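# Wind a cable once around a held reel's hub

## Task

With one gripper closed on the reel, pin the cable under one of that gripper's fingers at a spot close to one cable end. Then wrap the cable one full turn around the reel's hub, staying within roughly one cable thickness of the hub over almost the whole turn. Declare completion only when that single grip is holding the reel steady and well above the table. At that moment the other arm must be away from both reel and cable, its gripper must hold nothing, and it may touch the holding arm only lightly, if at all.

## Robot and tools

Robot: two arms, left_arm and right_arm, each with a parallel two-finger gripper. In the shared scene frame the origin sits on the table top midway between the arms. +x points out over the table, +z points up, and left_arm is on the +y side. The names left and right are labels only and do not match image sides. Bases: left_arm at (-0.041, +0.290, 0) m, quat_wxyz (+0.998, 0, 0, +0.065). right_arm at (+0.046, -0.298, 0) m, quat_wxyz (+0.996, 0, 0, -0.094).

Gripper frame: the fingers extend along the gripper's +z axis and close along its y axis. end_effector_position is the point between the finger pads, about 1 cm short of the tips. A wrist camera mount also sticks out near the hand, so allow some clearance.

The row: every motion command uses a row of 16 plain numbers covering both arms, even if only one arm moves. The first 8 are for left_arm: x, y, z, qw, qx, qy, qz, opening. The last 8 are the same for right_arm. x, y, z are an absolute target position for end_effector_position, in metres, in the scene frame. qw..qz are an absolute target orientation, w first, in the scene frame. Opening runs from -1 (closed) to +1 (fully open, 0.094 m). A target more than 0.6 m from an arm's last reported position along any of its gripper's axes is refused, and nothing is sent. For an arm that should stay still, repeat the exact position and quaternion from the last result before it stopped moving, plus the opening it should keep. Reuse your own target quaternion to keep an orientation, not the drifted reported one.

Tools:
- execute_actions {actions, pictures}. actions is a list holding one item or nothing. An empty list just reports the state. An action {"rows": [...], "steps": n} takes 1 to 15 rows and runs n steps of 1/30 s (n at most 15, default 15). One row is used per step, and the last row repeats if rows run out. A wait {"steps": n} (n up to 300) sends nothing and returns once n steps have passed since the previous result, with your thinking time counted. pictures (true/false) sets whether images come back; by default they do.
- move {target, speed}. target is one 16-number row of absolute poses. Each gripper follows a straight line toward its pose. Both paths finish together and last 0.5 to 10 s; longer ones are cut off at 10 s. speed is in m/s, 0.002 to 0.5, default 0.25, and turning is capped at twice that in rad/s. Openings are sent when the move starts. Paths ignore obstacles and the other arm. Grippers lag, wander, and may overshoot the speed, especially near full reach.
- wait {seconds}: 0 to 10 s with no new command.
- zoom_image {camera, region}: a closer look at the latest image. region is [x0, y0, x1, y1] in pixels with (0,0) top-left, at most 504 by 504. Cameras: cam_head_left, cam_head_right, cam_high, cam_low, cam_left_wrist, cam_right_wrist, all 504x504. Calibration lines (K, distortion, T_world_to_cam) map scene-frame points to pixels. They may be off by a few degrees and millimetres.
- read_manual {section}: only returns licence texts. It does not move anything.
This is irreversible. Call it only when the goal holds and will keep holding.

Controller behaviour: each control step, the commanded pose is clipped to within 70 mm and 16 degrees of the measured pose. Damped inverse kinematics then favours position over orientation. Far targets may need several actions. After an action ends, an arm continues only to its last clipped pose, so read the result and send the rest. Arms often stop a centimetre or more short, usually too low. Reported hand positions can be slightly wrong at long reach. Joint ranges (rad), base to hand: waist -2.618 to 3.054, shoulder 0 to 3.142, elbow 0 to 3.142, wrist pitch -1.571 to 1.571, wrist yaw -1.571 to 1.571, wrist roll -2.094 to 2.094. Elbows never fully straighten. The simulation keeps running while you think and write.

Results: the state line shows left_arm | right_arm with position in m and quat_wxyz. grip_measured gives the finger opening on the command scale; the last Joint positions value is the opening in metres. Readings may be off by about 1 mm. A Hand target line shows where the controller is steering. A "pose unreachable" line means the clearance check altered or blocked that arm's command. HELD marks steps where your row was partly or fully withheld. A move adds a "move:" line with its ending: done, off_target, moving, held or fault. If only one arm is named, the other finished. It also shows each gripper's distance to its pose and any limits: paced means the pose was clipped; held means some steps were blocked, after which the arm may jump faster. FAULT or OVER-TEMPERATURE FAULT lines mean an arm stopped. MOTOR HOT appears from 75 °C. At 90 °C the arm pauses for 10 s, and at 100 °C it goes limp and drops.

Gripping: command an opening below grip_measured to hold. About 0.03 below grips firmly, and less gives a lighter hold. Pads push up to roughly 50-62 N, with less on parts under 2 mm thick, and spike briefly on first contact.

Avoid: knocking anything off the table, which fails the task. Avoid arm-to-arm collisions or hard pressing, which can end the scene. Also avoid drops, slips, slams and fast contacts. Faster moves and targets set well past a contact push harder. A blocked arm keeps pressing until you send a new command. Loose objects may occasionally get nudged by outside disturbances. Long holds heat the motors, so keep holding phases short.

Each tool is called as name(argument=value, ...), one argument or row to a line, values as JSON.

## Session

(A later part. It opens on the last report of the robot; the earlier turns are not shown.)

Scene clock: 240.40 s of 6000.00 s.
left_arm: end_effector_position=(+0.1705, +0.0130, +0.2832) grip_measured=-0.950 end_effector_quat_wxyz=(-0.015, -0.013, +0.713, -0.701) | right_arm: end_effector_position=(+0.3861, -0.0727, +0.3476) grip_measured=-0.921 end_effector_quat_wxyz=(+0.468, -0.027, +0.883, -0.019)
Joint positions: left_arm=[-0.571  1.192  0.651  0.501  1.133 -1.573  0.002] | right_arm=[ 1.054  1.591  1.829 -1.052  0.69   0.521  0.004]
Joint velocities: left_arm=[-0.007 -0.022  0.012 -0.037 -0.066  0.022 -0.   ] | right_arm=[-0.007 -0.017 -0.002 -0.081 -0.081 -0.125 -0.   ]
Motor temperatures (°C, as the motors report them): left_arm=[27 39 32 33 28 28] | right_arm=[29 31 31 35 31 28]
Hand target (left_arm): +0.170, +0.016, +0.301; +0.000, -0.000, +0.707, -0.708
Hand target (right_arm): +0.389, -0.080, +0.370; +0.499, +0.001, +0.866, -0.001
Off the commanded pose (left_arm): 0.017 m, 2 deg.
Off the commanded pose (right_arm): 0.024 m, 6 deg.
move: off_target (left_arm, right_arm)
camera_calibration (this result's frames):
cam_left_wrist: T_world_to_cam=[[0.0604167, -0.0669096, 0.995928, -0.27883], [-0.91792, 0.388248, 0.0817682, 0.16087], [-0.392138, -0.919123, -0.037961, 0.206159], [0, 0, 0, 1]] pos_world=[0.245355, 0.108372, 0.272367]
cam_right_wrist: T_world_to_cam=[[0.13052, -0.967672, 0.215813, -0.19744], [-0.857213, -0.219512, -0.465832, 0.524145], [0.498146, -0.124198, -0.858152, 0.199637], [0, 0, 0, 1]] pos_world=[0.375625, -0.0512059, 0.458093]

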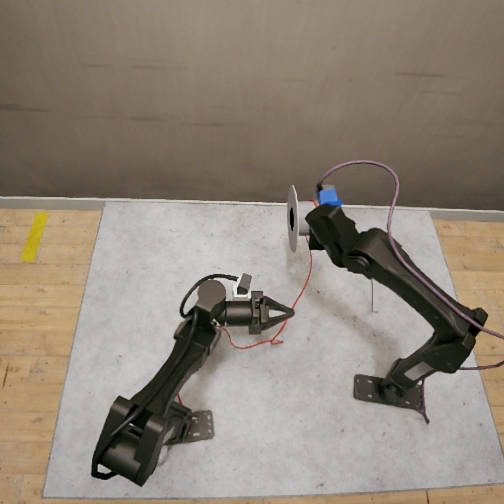

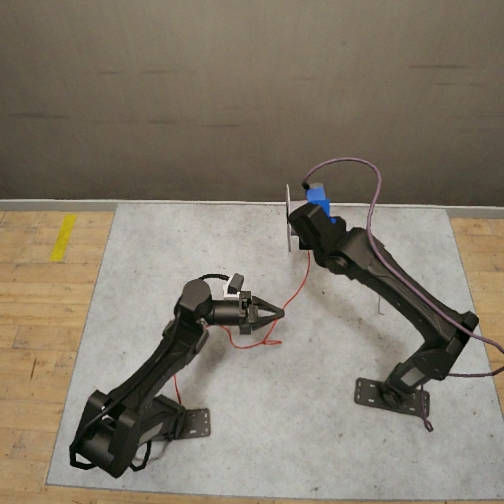

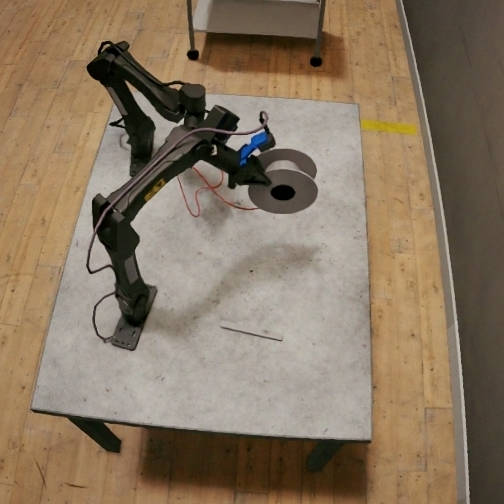

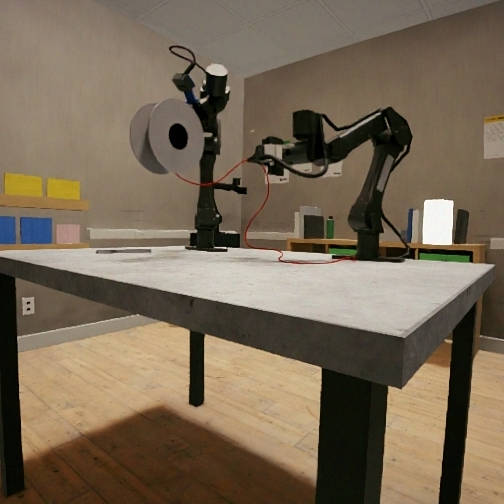

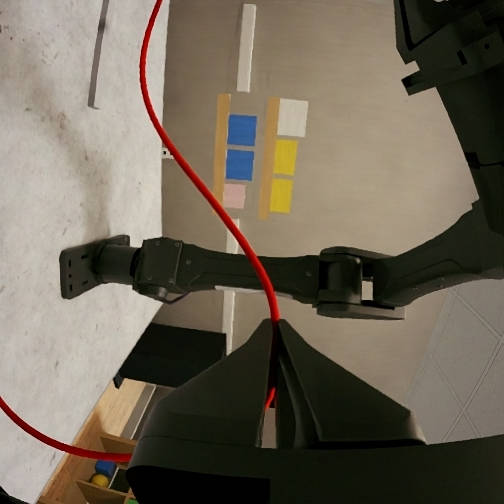

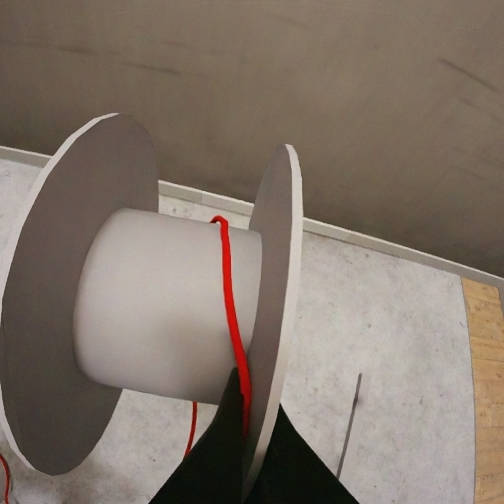

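move(
  target=[0.21,0.025,0.37,0,0,0.707,-0.707,-0.99,0.39,-0.08,0.28,0.5,0,0.866,0,-0.96],
  speed=0.1,
)

Scene clock: 248.87 s of 6000.00 s.
left_arm: end_effector_position=(+0.2060, +0.0233, +0.3617) grip_measured=-0.950 end_effector_quat_wxyz=(-0.008, -0.006, +0.708, -0.706) | right_arm: end_effector_position=(+0.3826, -0.0729, +0.2556) grip_measured=-0.921 end_effector_quat_wxyz=(+0.463, -0.031, +0.886, -0.014)
Joint positions: left_arm=[-0.477  1.262  0.992  0.265  1.226 -1.585  0.002] | right_arm=[ 1.054  1.476  1.344 -0.684  0.672  0.521  0.004]
Joint velocities: left_arm=[ 0.012 -0.002 -0.012 -0.081 -0.007  0.051 -0.   ] | right_arm=[-0.007 -0.017 -0.002  0.081 -0.037 -0.007  0.   ]
Motor temperatures (°C, as the motors report them): left_arm=[27 38 33 33 28 28] | right_arm=[29 32 31 36 31 28]
Hand target (left_arm): +0.210, +0.025, +0.370; +0.000, -0.000, +0.707, -0.707
Hand target (right_arm): +0.389, -0.080, +0.280; +0.499, +0.001, +0.867, -0.001
Off the commanded pose (left_arm): 0.009 m, 1 deg.
Off the commanded pose (right_arm): 0.026 m, 6 deg.
After step 180, 0.83 s passed at rest.
move: off_target (right_arm)
camera_calibration (this result's frames):
cam_left_wrist: T_world_to_cam=[[0.0411432, -0.0516842, 0.997816, -0.355592], [-0.919619, 0.3885, 0.0580421, 0.19195], [-0.390651, -0.919998, -0.0315457, 0.230001], [0, 0, 0, 1]] pos_world=[0.281001, 0.118649, 0.350929]
cam_right_wrist: T_world_to_cam=[[0.14515, -0.967183, 0.208537, -0.181045], [-0.859915, -0.227566, -0.456903, 0.476413], [0.489365, -0.113004, -0.864726, 0.128187], [0, 0, 0, 1]] pos_world=[0.373223, -0.0522031, 0.366276]

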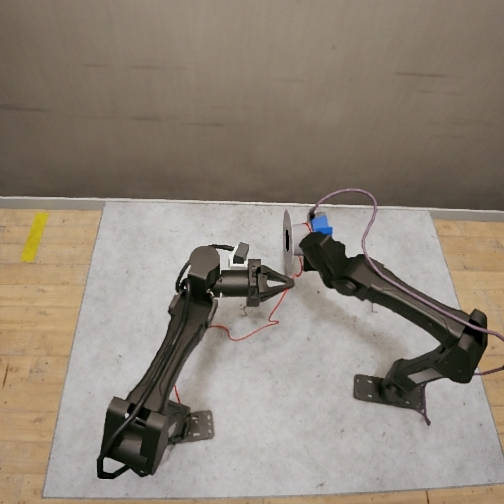

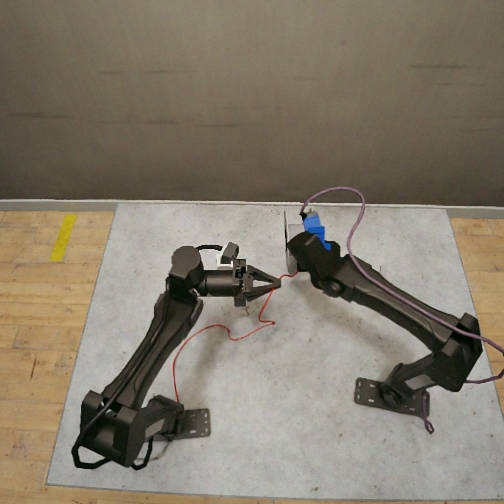

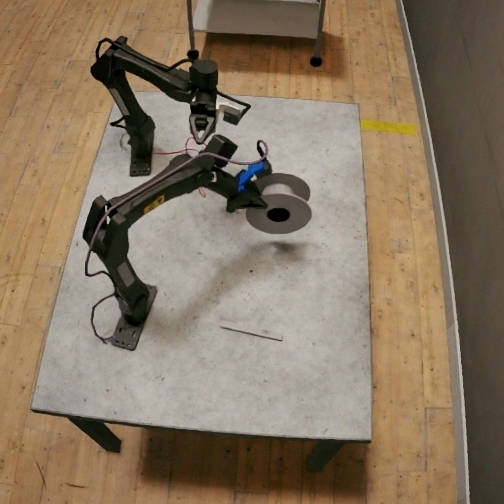

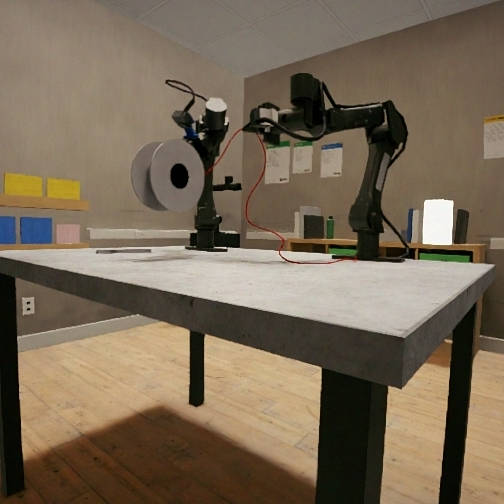

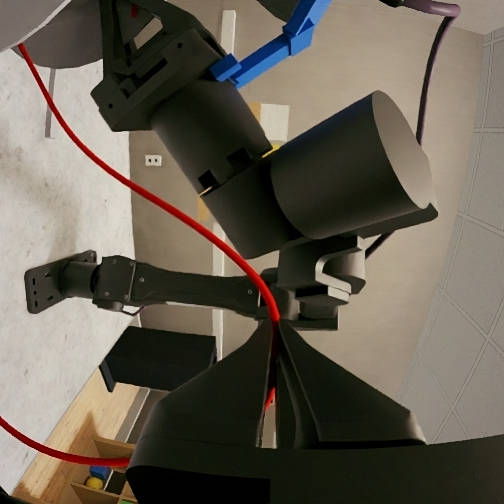

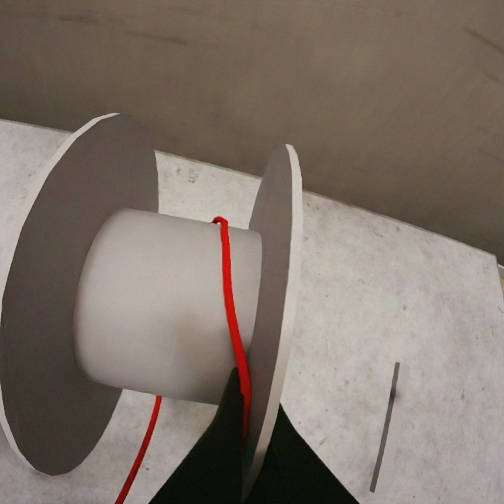

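move(
  target=[0.30,0.025,0.43,0,0,0.707,-0.707,-0.99,0.39,-0.08,0.26,0.5,0,0.866,0,-0.96],
  speed=0.1,
)

Scene clock: 254.07 s of 6000.00 s.
left_arm: end_effector_position=(+0.2994, +0.0206, +0.4176) grip_measured=-0.950 end_effector_quat_wxyz=(-0.013, -0.015, +0.709, -0.705) | right_arm: end_effector_position=(+0.3836, -0.0711, +0.2421) grip_measured=-0.920 end_effector_quat_wxyz=(+0.471, -0.027, +0.882, -0.004)
Joint positions: left_arm=[-0.395  1.615  1.524  0.073  1.303 -1.593  0.002] | right_arm=[ 1.054  1.462  1.262 -0.588  0.669  0.52   0.004]
Joint velocities: left_arm=[ 0.007 -0.012  0.012 -0.11  -0.037  0.007  0.   ] | right_arm=[-0.007 -0.002 -0.012  0.022  0.051 -0.051  0.   ]
Motor temperatures (°C, as the motors report them): left_arm=[27 37 33 33 28 28] | right_arm=[29 32 32 36 31 28]
Hand target (left_arm): +0.300, +0.024, +0.429; -0.000, -0.000, +0.706, -0.708
Hand target (right_arm): +0.389, -0.081, +0.260; +0.499, +0.001, +0.867, -0.001
Off the commanded pose (left_arm): 0.013 m, 2 deg.
Off the commanded pose (right_arm): 0.021 m, 5 deg.
move: off_target (left_arm, right_arm)
camera_calibration (this result's frames):
cam_left_wrist: T_world_to_cam=[[0.0608694, -0.0543479, 0.996665, -0.420699], [-0.920225, 0.383715, 0.0771248, 0.26795], [-0.386626, -0.921851, -0.0266559, 0.262538], [0, 0, 0, 1]] pos_world=[0.373686, 0.116341, 0.405629]
cam_right_wrist: T_world_to_cam=[[0.144216, -0.971163, 0.189855, -0.172069], [-0.851492, -0.219538, -0.476198, 0.473563], [0.504146, -0.0929842, -0.858598, 0.110519], [0, 0, 0, 1]] pos_world=[0.372332, -0.0528651, 0.353069]

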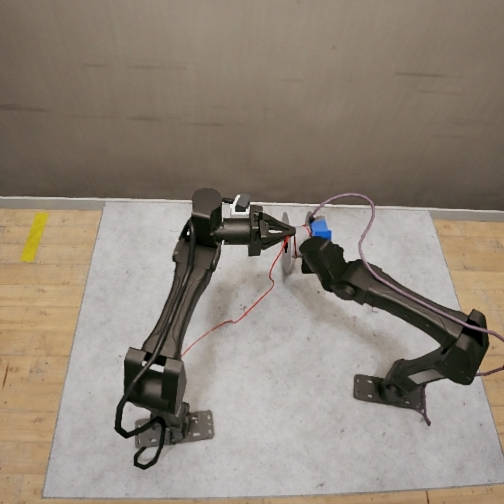

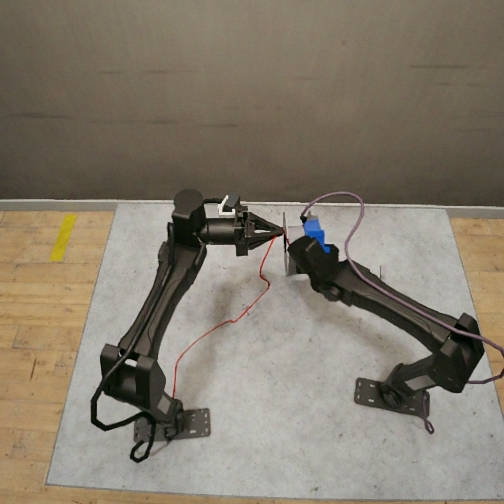

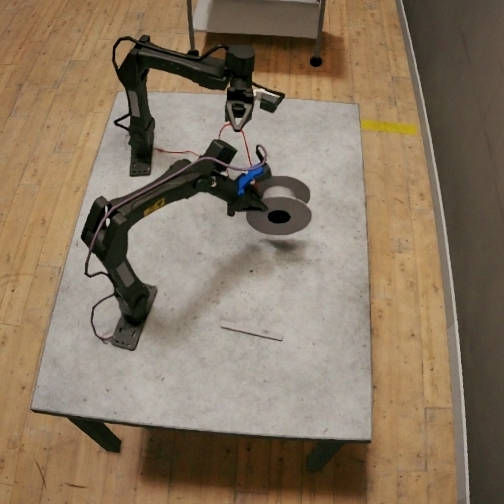

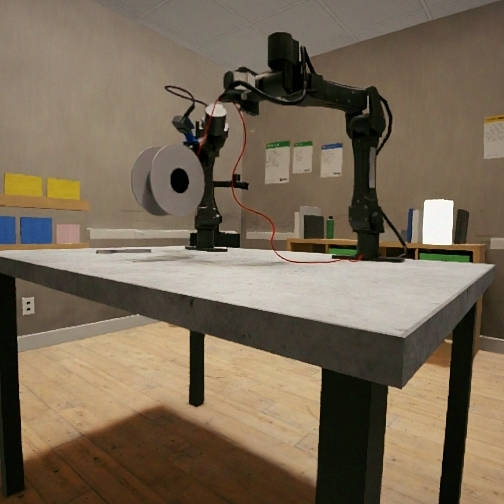

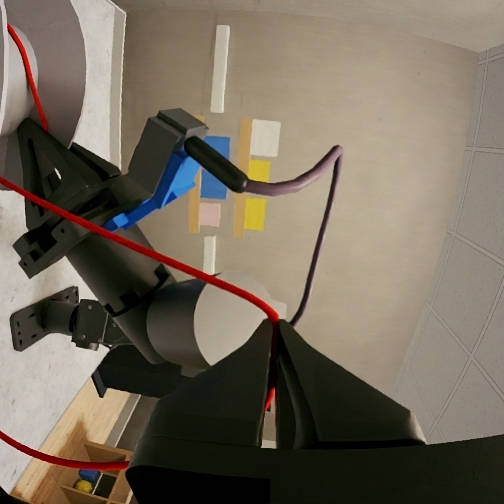

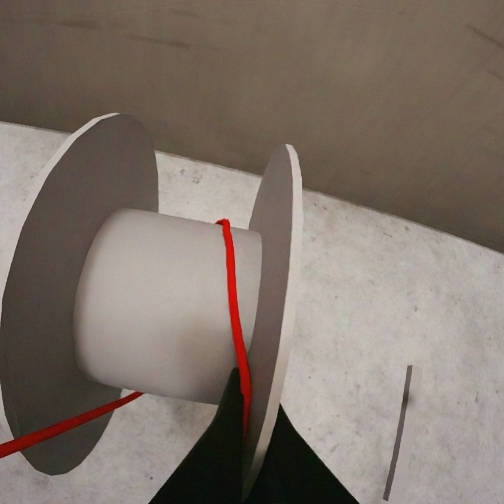

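move(
  target=[0.39,0.015,0.425,-0.12,-0.12,0.697,-0.697,-0.99,0.31,-0.08,0.26,0.5,0,0.866,0,-0.96],
  speed=0.1,
)

Scene clock: 258.73 s of 6000.00 s.
left_arm: end_effector_position=(+0.3866, +0.0085, +0.4134) grip_measured=-0.950 end_effector_quat_wxyz=(-0.133, -0.125, +0.698, -0.693) | right_arm: end_effector_position=(+0.3109, -0.0734, +0.2463) grip_measured=-0.921 end_effector_quat_wxyz=(+0.478, -0.014, +0.878, +0.000)
Joint positions: left_arm=[-0.368  1.98   1.959  0.001  1.345 -1.918  0.002] | right_arm=[ 1.279  1.331  1.188 -0.791  0.83   0.769  0.004]
Joint velocities: left_arm=[-0.002 -0.017  0.027 -0.066  0.022 -0.051 -0.001] | right_arm=[ 0.007 -0.007 -0.002 -0.037 -0.037 -0.007 -0.001]
Motor temperatures (°C, as the motors report them): left_arm=[27 37 34 33 28 28] | right_arm=[29 32 32 36 31 28]
Hand target (left_arm): +0.389, +0.014, +0.424; -0.120, -0.120, +0.696, -0.697
Hand target (right_arm): +0.310, -0.080, +0.258; +0.497, +0.001, +0.867, +0.002
Off the commanded pose (left_arm): 0.014 m, 2 deg.
Off the commanded pose (right_arm): 0.015 m, 3 deg.
move: off_target (left_arm, right_arm)
camera_calibration (this result's frames):
cam_left_wrist: T_world_to_cam=[[0.37743, -0.0585455, 0.924186, -0.514889], [-0.841389, 0.395174, 0.368649, 0.202111], [-0.386797, -0.916739, 0.099891, 0.232656], [0, 0, 0, 1]] pos_world=[0.454379, 0.103271, 0.378105]
cam_right_wrist: T_world_to_cam=[[0.124277, -0.977049, 0.173004, -0.15471], [-0.847496, -0.195201, -0.493607, 0.417935], [0.516049, -0.0852762, -0.852304, 0.145947], [0, 0, 0, 1]] pos_world=[0.298109, -0.0571324, 0.357453]

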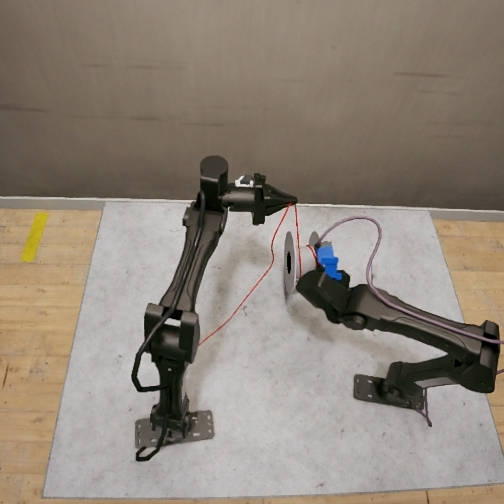

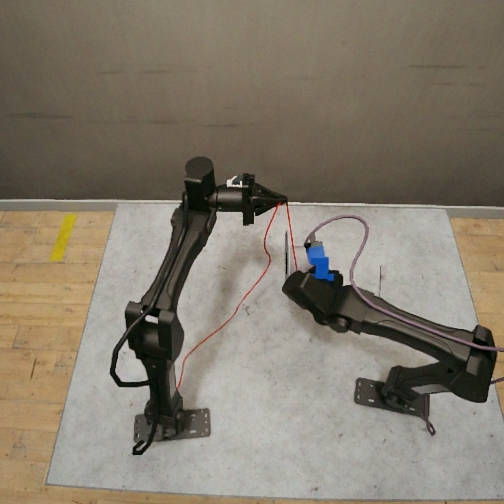

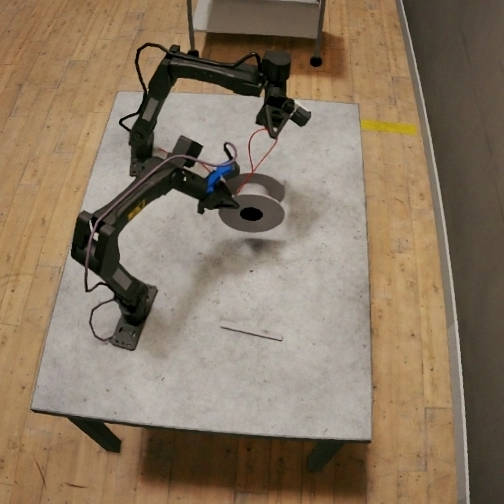

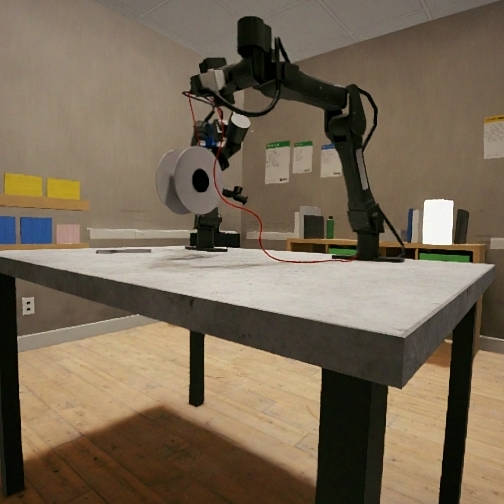

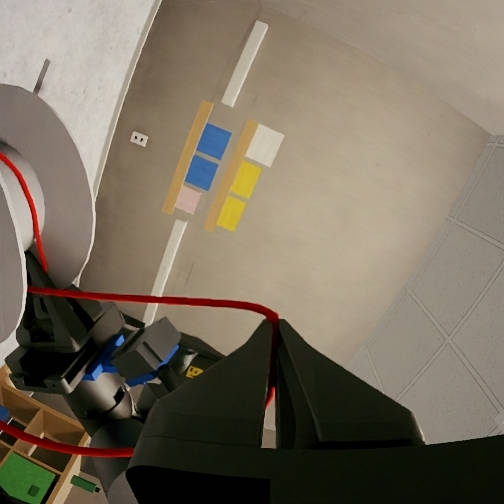

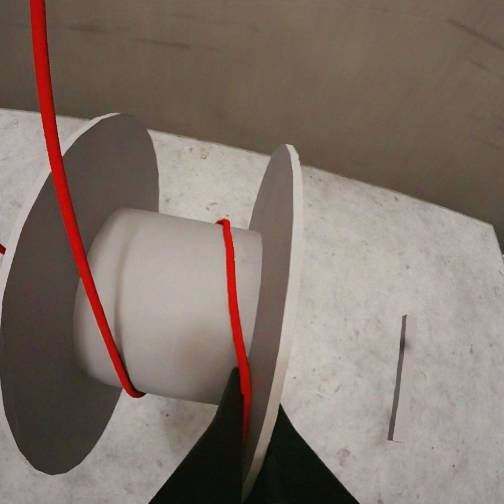

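move(
  target=[0.475,-0.03,0.31,-0.12,-0.12,0.697,-0.697,-0.99,0.24,-0.08,0.31,0.5,0,0.866,0,-0.96],
  speed=0.1,
)

Scene clock: 263.23 s of 6000.00 s.
left_arm: end_effector_position=(+0.4326, -0.0370, +0.3091) grip_measured=-0.950 end_effector_quat_wxyz=(-0.186, -0.075, +0.704, -0.681) | right_arm: end_effector_position=(+0.2466, -0.0859, +0.2953) grip_measured=-0.920 end_effector_quat_wxyz=(+0.488, +0.009, +0.873, -0.011)
Joint positions: left_arm=[-0.424  2.328  2.092  0.208  1.437 -1.917  0.002] | right_arm=[ 1.536  1.352  1.432 -1.352  0.99   1.204  0.004]
Joint velocities: left_arm=[-0.002 -0.002 -0.022  0.022  0.022 -0.051 -0.   ] | right_arm=[-0.012 -0.012  0.012 -0.007 -0.007  0.066 -0.001]
Motor temperatures (°C, as the motors report them): left_arm=[27 37 34 33 28 28] | right_arm=[29 32 32 35 31 28]
Hand target (left_arm): +0.469, -0.026, +0.308; -0.121, -0.120, +0.697, -0.696
Hand target (right_arm): +0.240, -0.081, +0.308; +0.497, +0.000, +0.868, +0.003
Off the commanded pose (left_arm): 0.043 m, 9 deg.
Off the commanded pose (right_arm): 0.017 m, 2 deg.
move: off_target (left_arm, right_arm)
camera_calibration (this result's frames):
cam_left_wrist: T_world_to_cam=[[0.371299, -0.113821, 0.921511, -0.43702], [-0.771256, 0.51481, 0.374345, 0.269564], [-0.517012, -0.849715, 0.103363, 0.276901], [0, 0, 0, 1]] pos_world=[0.513329, 0.0467706, 0.273187]
cam_right_wrist: T_world_to_cam=[[0.069933, -0.982375, 0.173345, -0.154479], [-0.845297, -0.15063, -0.512625, 0.394078], [0.529701, -0.110679, -0.840932, 0.210859], [0, 0, 0, 1]] pos_world=[0.232224, -0.0690592, 0.406111]

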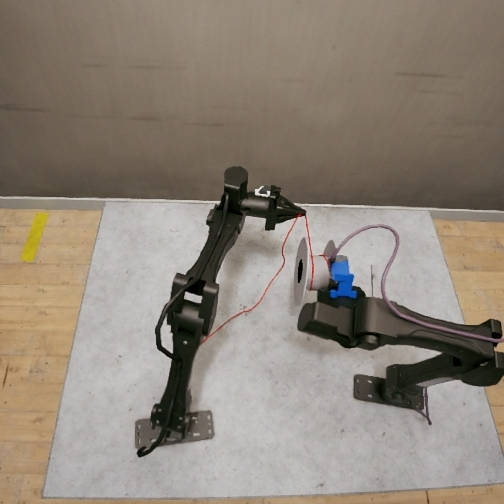

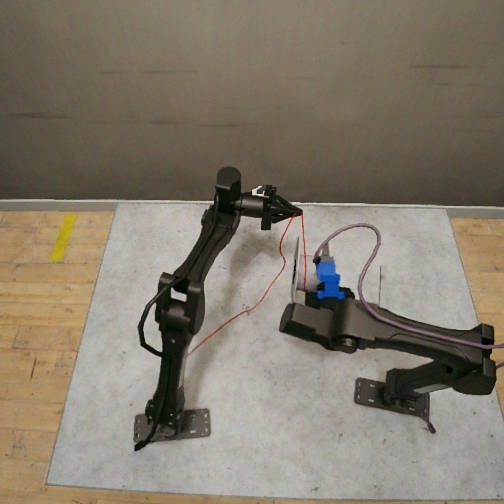

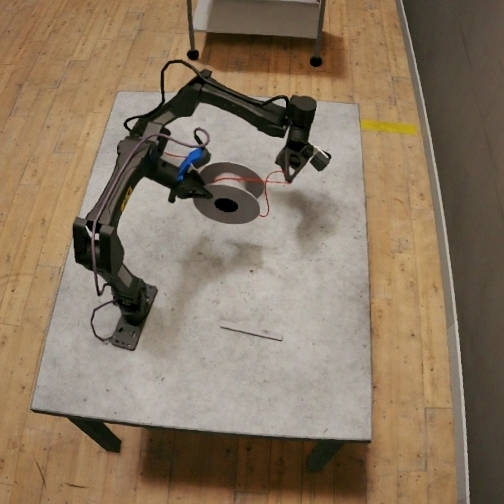

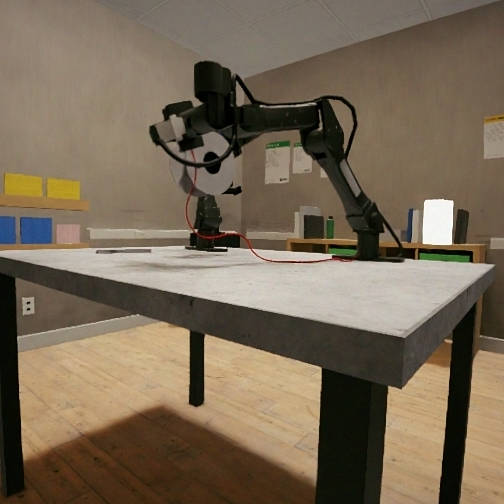

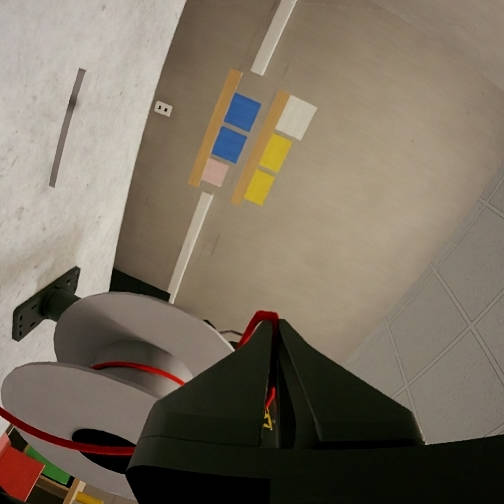

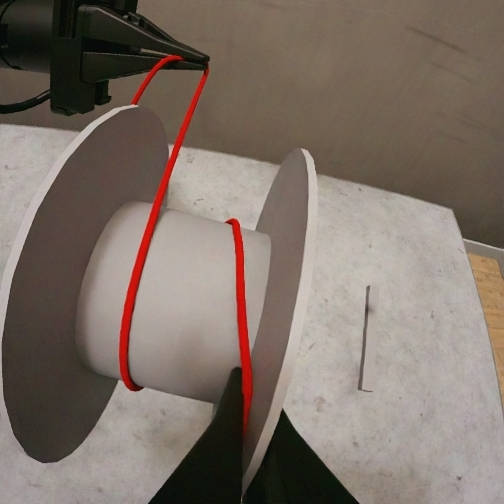

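move(
  target=[0.435,-0.04,0.25,-0.16,-0.16,0.689,-0.689,-0.99,0.27,-0.08,0.36,0.5,0,0.866,0,-0.96],
  speed=0.06,
)

move(
  target=[0.435,-0.04,0.25,-0.16,-0.16,0.689,-0.689,-0.3,0.27,-0.08,0.36,0.5,0,0.866,0,-0.96],
)

Scene clock: 270.37 s of 6000.00 s.
left_arm: end_effector_position=(+0.4199, -0.0417, +0.2605) grip_measured=-0.950 end_effector_quat_wxyz=(-0.177, -0.114, +0.695, -0.688) | right_arm: end_effector_position=(+0.2635, -0.0840, +0.3325) grip_measured=-0.920 end_effector_quat_wxyz=(+0.466, -0.027, +0.884, -0.030)
Joint positions: left_arm=[-0.445  2.257  1.749  0.549  1.345 -2.026  0.002] | right_arm=[ 1.446  1.423  1.672 -1.436  0.917  1.006  0.004]
Joint velocities: left_arm=[-0.007 -0.007 -0.017  0.022  0.007 -0.022 -0.   ] | right_arm=[-0.027  0.002  0.007  0.022 -0.022 -0.022 -0.   ]
Motor temperatures (°C, as the motors report them): left_arm=[27 38 34 33 29 28] | right_arm=[30 32 32 34 31 28]
Hand target (left_arm): +0.434, -0.039, +0.249; -0.161, -0.159, +0.689, -0.689
Hand target (right_arm): +0.268, -0.083, +0.360; +0.500, +0.001, +0.866, -0.001
Off the commanded pose (left_arm): 0.018 m, 6 deg.
Off the commanded pose (right_arm): 0.029 m, 6 deg.
move: off_target (left_arm, right_arm)
camera_calibration (this result's frames):
cam_left_wrist: T_world_to_cam=[[0.41738, -0.0792277, 0.905272, -0.401783], [-0.788904, 0.462845, 0.404235, 0.277804], [-0.451027, -0.882892, 0.130679, 0.235135], [0, 0, 0, 1]] pos_world=[0.492909, 0.0471862, 0.220697]
cam_right_wrist: T_world_to_cam=[[0.121941, -0.964686, 0.233477, -0.192499], [-0.861743, -0.219618, -0.457348, 0.407868], [0.492473, -0.145428, -0.858092, 0.245982], [0, 0, 0, 1]] pos_world=[0.253812, -0.0603529, 0.442557]

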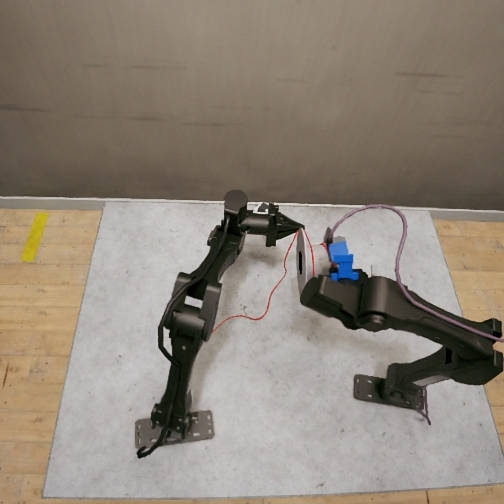

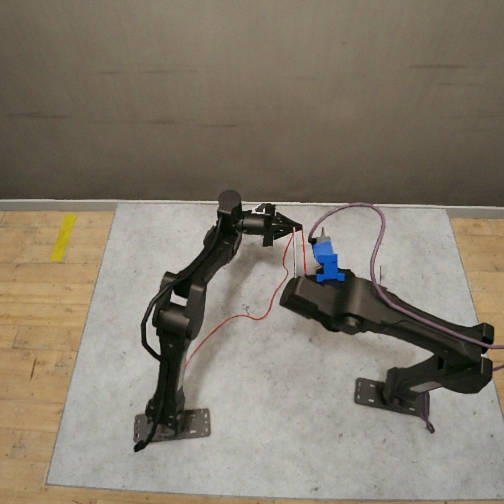

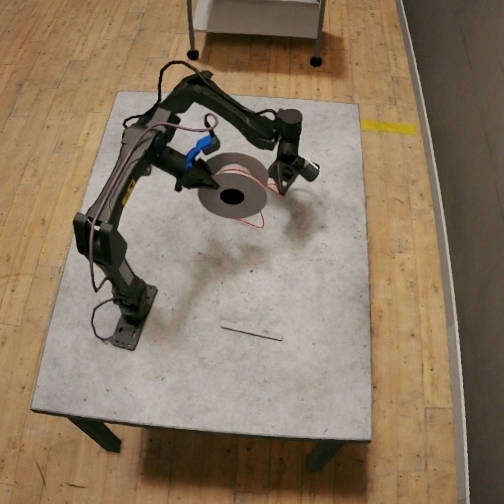

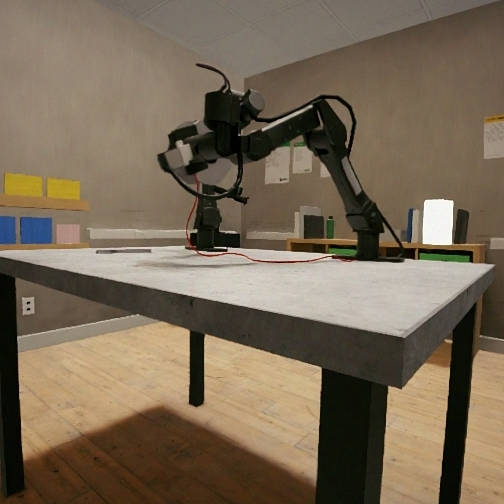

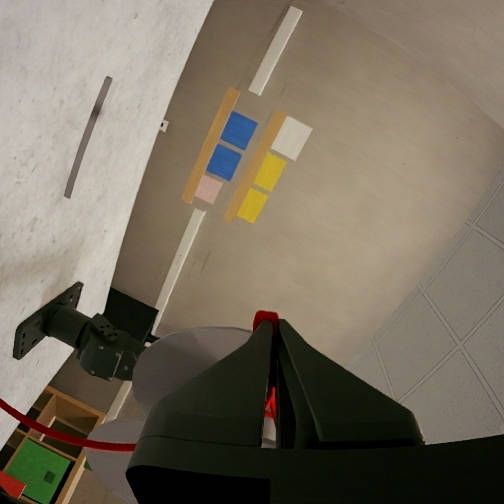

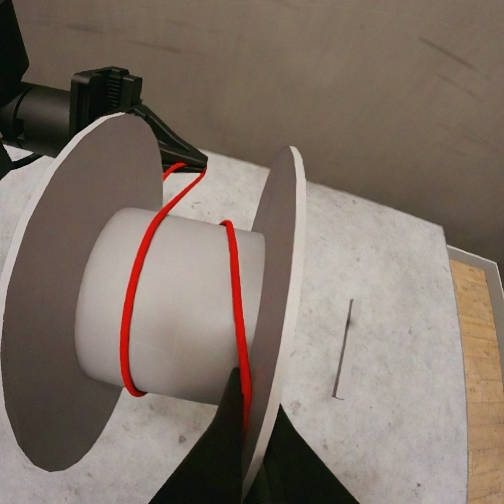

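Scene clock: 271.20 s of 6000.00 s.
left_arm: end_effector_position=(+0.4335, -0.0426, +0.2612) grip_measured=-0.303 end_effector_quat_wxyz=(-0.152, -0.142, +0.688, -0.695) | right_arm: end_effector_position=(+0.2628, -0.0823, +0.3370) grip_measured=-0.920 end_effector_quat_wxyz=(+0.464, -0.024, +0.885, -0.020)
Joint positions: left_arm=[-0.445  2.257  1.749  0.55   1.268 -2.03   0.033] | right_arm=[ 1.445  1.424  1.695 -1.439  0.904  1.004  0.004]
Joint velocities: left_arm=[-0.017 -0.007  0.017 -0.037 -0.037 -0.037  0.001] | right_arm=[ 0.007  0.032  0.017 -0.066  0.022 -0.022  0.   ]
Motor temperatures (°C, as the motors report them): left_arm=[27 38 34 33 29 28] | right_arm=[30 32 32 34 31 28]
Hand target (left_arm): +0.435, -0.041, +0.250; -0.160, -0.160, +0.688, -0.689
Hand target (right_arm): +0.268, -0.082, +0.360; +0.499, +0.001, +0.867, -0.001
Off the commanded pose (left_arm): 0.012 m, 2 deg.
Off the commanded pose (right_arm): 0.024 m, 6 deg.
move: off_target (left_arm, right_arm)
camera_calibration (this result's frames):
cam_left_wrist: T_world_to_cam=[[0.42546, -0.0440595, 0.903904, -0.40978], [-0.820546, 0.402489, 0.405842, 0.299365], [-0.381692, -0.914364, 0.13509, 0.207846], [0, 0, 0, 1]] pos_world=[0.499321, 0.0515018, 0.220829]
cam_right_wrist: T_world_to_cam=[[0.128261, -0.96863, 0.212852, -0.186854], [-0.863076, -0.214741, -0.457151, 0.41036], [0.488518, -0.125073, -0.863543, 0.254991], [0, 0, 0, 1]] pos_world=[0.25357, -0.0609786, 0.447565]

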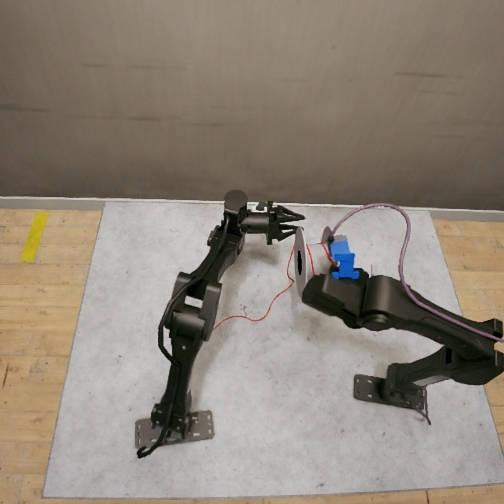

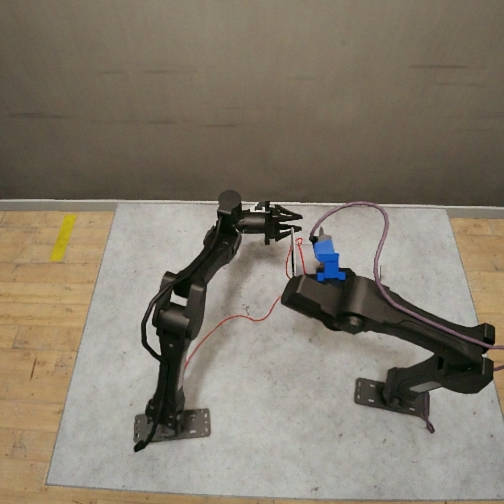

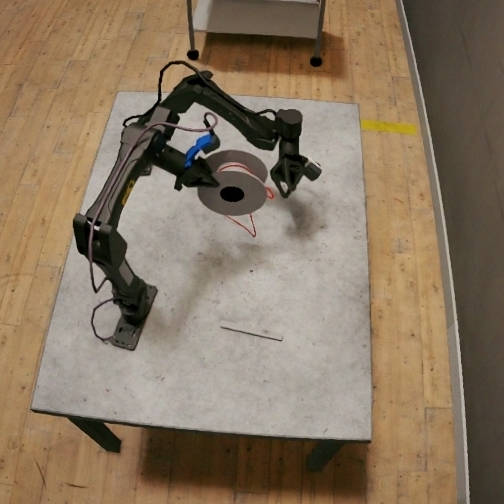

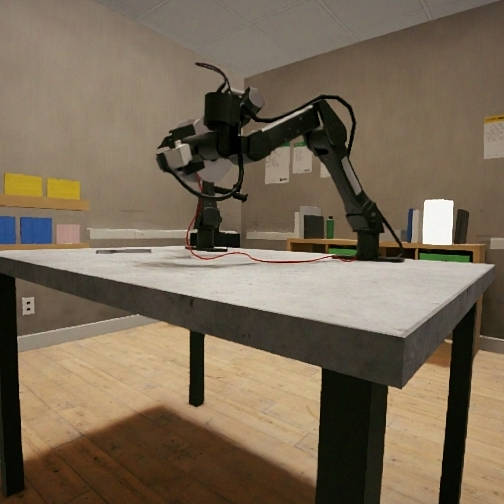

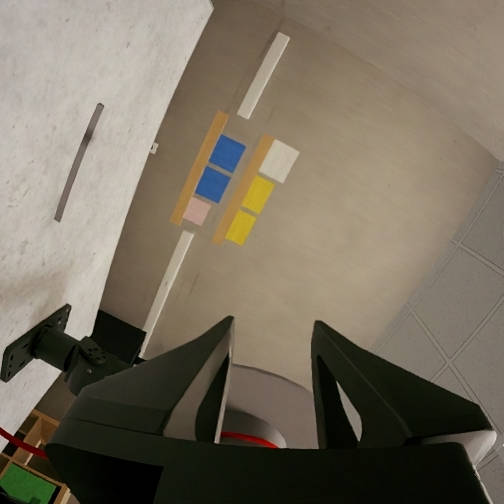

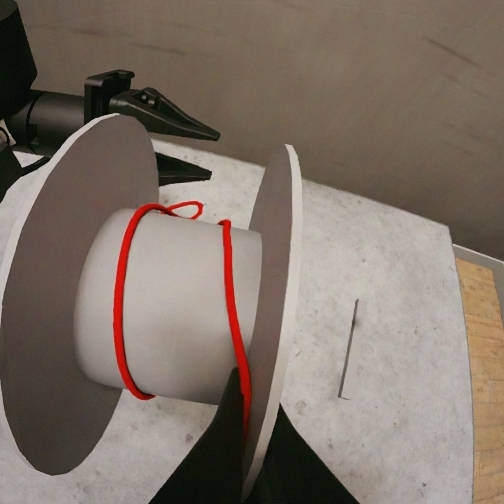

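Hugging well. Retreat and raise the reel.

move(
  target=[0.42,0.14,0.3,0,0,0.707,-0.707,0.3,0.29,-0.12,0.40,0.5,0,0.866,0,-0.96],
  speed=0.15,
)

zoom_image(
  camera="cam_low",
  region=[110,60,260,210],
)

zoom_image(
  camera="cam_head_left",
  region=[270,190,400,320],
)

Scene clock: 276.00 s of 6000.00 s.
left_arm: end_effector_position=(+0.4302, +0.1404, +0.2935) grip_measured=+0.297 end_effector_quat_wxyz=(+0.006, -0.031, +0.707, -0.707) | right_arm: end_effector_position=(+0.2842, -0.1148, +0.3743) grip_measured=-0.920 end_effector_quat_wxyz=(+0.469, -0.033, +0.882, -0.030)
Joint positions: left_arm=[-0.071  2.079  1.581  0.627  1.577 -1.734  0.061] | right_arm=[ 1.307  1.389  1.813 -1.443  0.857  0.788  0.004]
Joint velocities: left_arm=[-0.002 -0.032 -0.017  0.007  0.022  0.037  0.001] | right_arm=[-0.002  0.007 -0.012 -0.051  0.022 -0.051 -0.001]
Motor temperatures (°C, as the motors report them): left_arm=[27 39 33 33 29 28] | right_arm=[30 31 32 34 31 28]
Hand target (left_arm): +0.424, +0.140, +0.300; +0.017, -0.017, +0.708, -0.706
Hand target (right_arm): +0.288, -0.123, +0.400; +0.501, +0.001, +0.865, -0.002
Off the commanded pose (left_arm): 0.012 m, 4 deg.
Off the commanded pose (right_arm): 0.027 m, 6 deg.
joint sent to its limit (left arm) — the command would take joint 5 (wrist yaw) past its upper limit, so that joint was sent only as far as its limit.
move: off_target (left_arm, right_arm)
camera_calibration (this result's frames):
cam_left_wrist: T_world_to_cam=[[0.0593893, -0.0475467, 0.997102, -0.298929], [-0.938581, 0.337465, 0.0719956, 0.367792], [-0.33991, -0.940137, -0.0245846, 0.402029], [0, 0, 0, 1]] pos_world=[0.49961, 0.239632, 0.281467]
cam_right_wrist: T_world_to_cam=[[0.130929, -0.962067, 0.239343, -0.238936], [-0.855727, -0.231572, -0.462716, 0.436997], [0.500588, -0.14423, -0.853586, 0.263373], [0, 0, 0, 1]] pos_world=[0.273393, -0.0906904, 0.484205]

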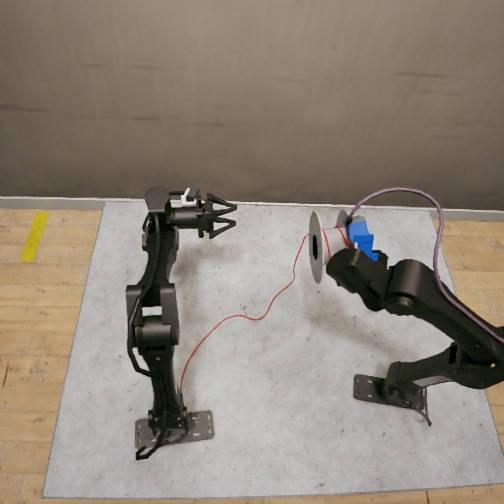

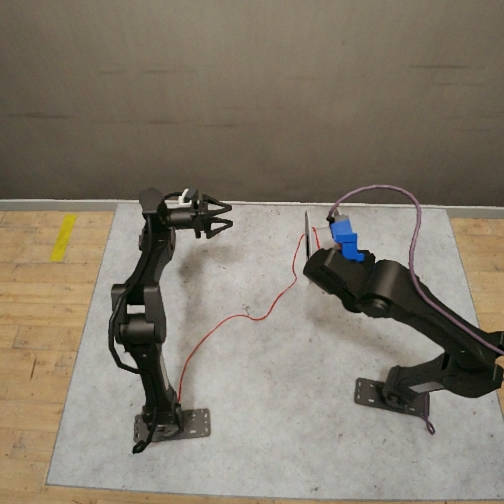

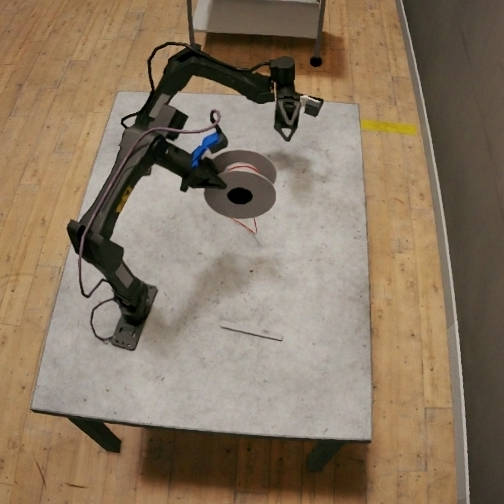

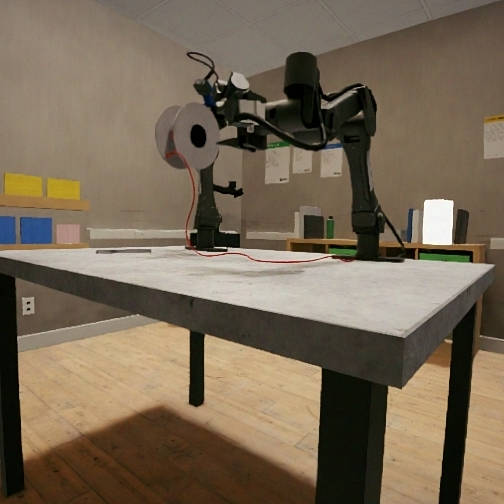

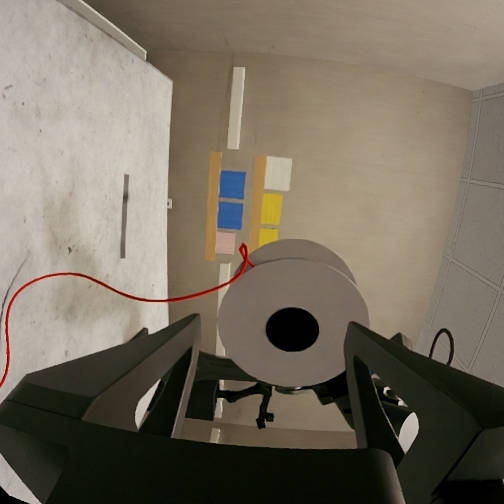

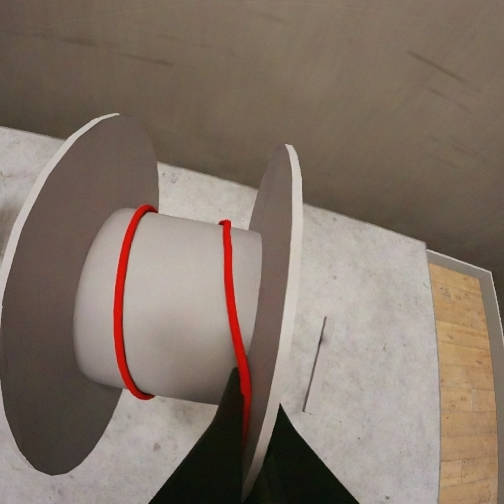

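Region (110, 60, 260, 210) of cam_low's 504x504 image, scaled by 3.360, with more detail than that image has.

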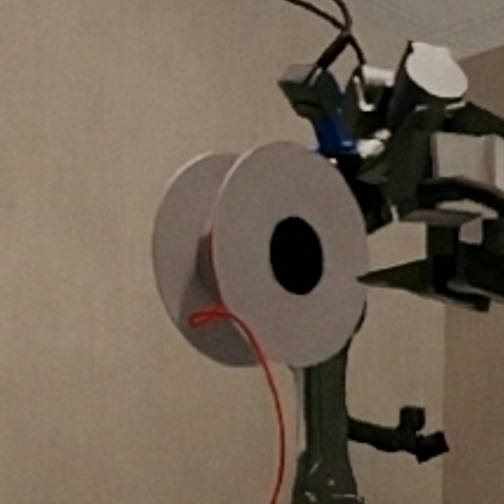

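Region (270, 190, 400, 320) of cam_head_left's 504x504 image, scaled by 3.877, with more detail than that image has.

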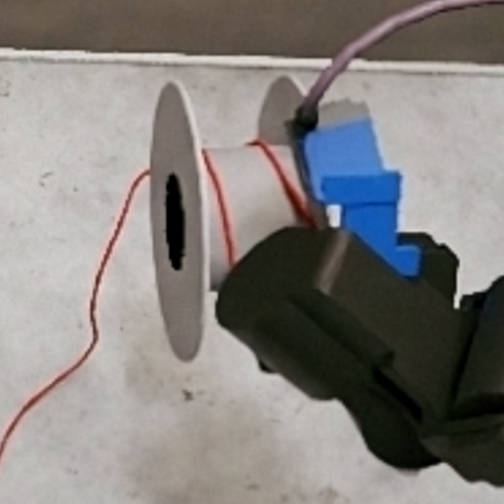

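zoom_image(
  camera="cam_head_right",
  region=[120,340,240,460],
)

zoom_image(
  camera="cam_low",
  region=[310,220,410,280],
)

Region (120, 340, 240, 460) of cam_head_right's 504x504 image, scaled by 4.200, with more detail than that image has.

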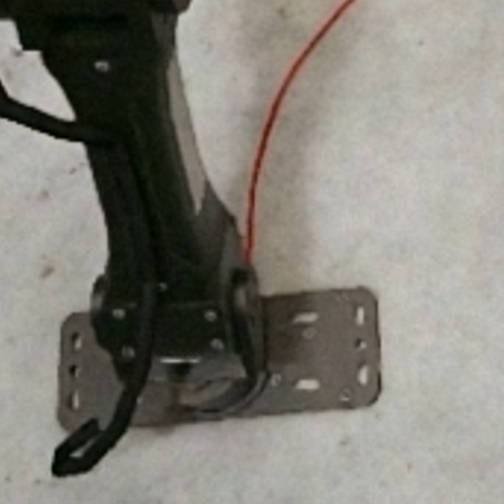

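Region (310, 220, 410, 280) of cam_low's 504x504 image, scaled by 5.040, with more detail than that image has; it fills the top 302 rows of this view, and the rest is white.

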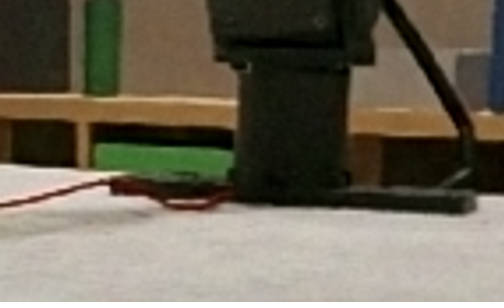

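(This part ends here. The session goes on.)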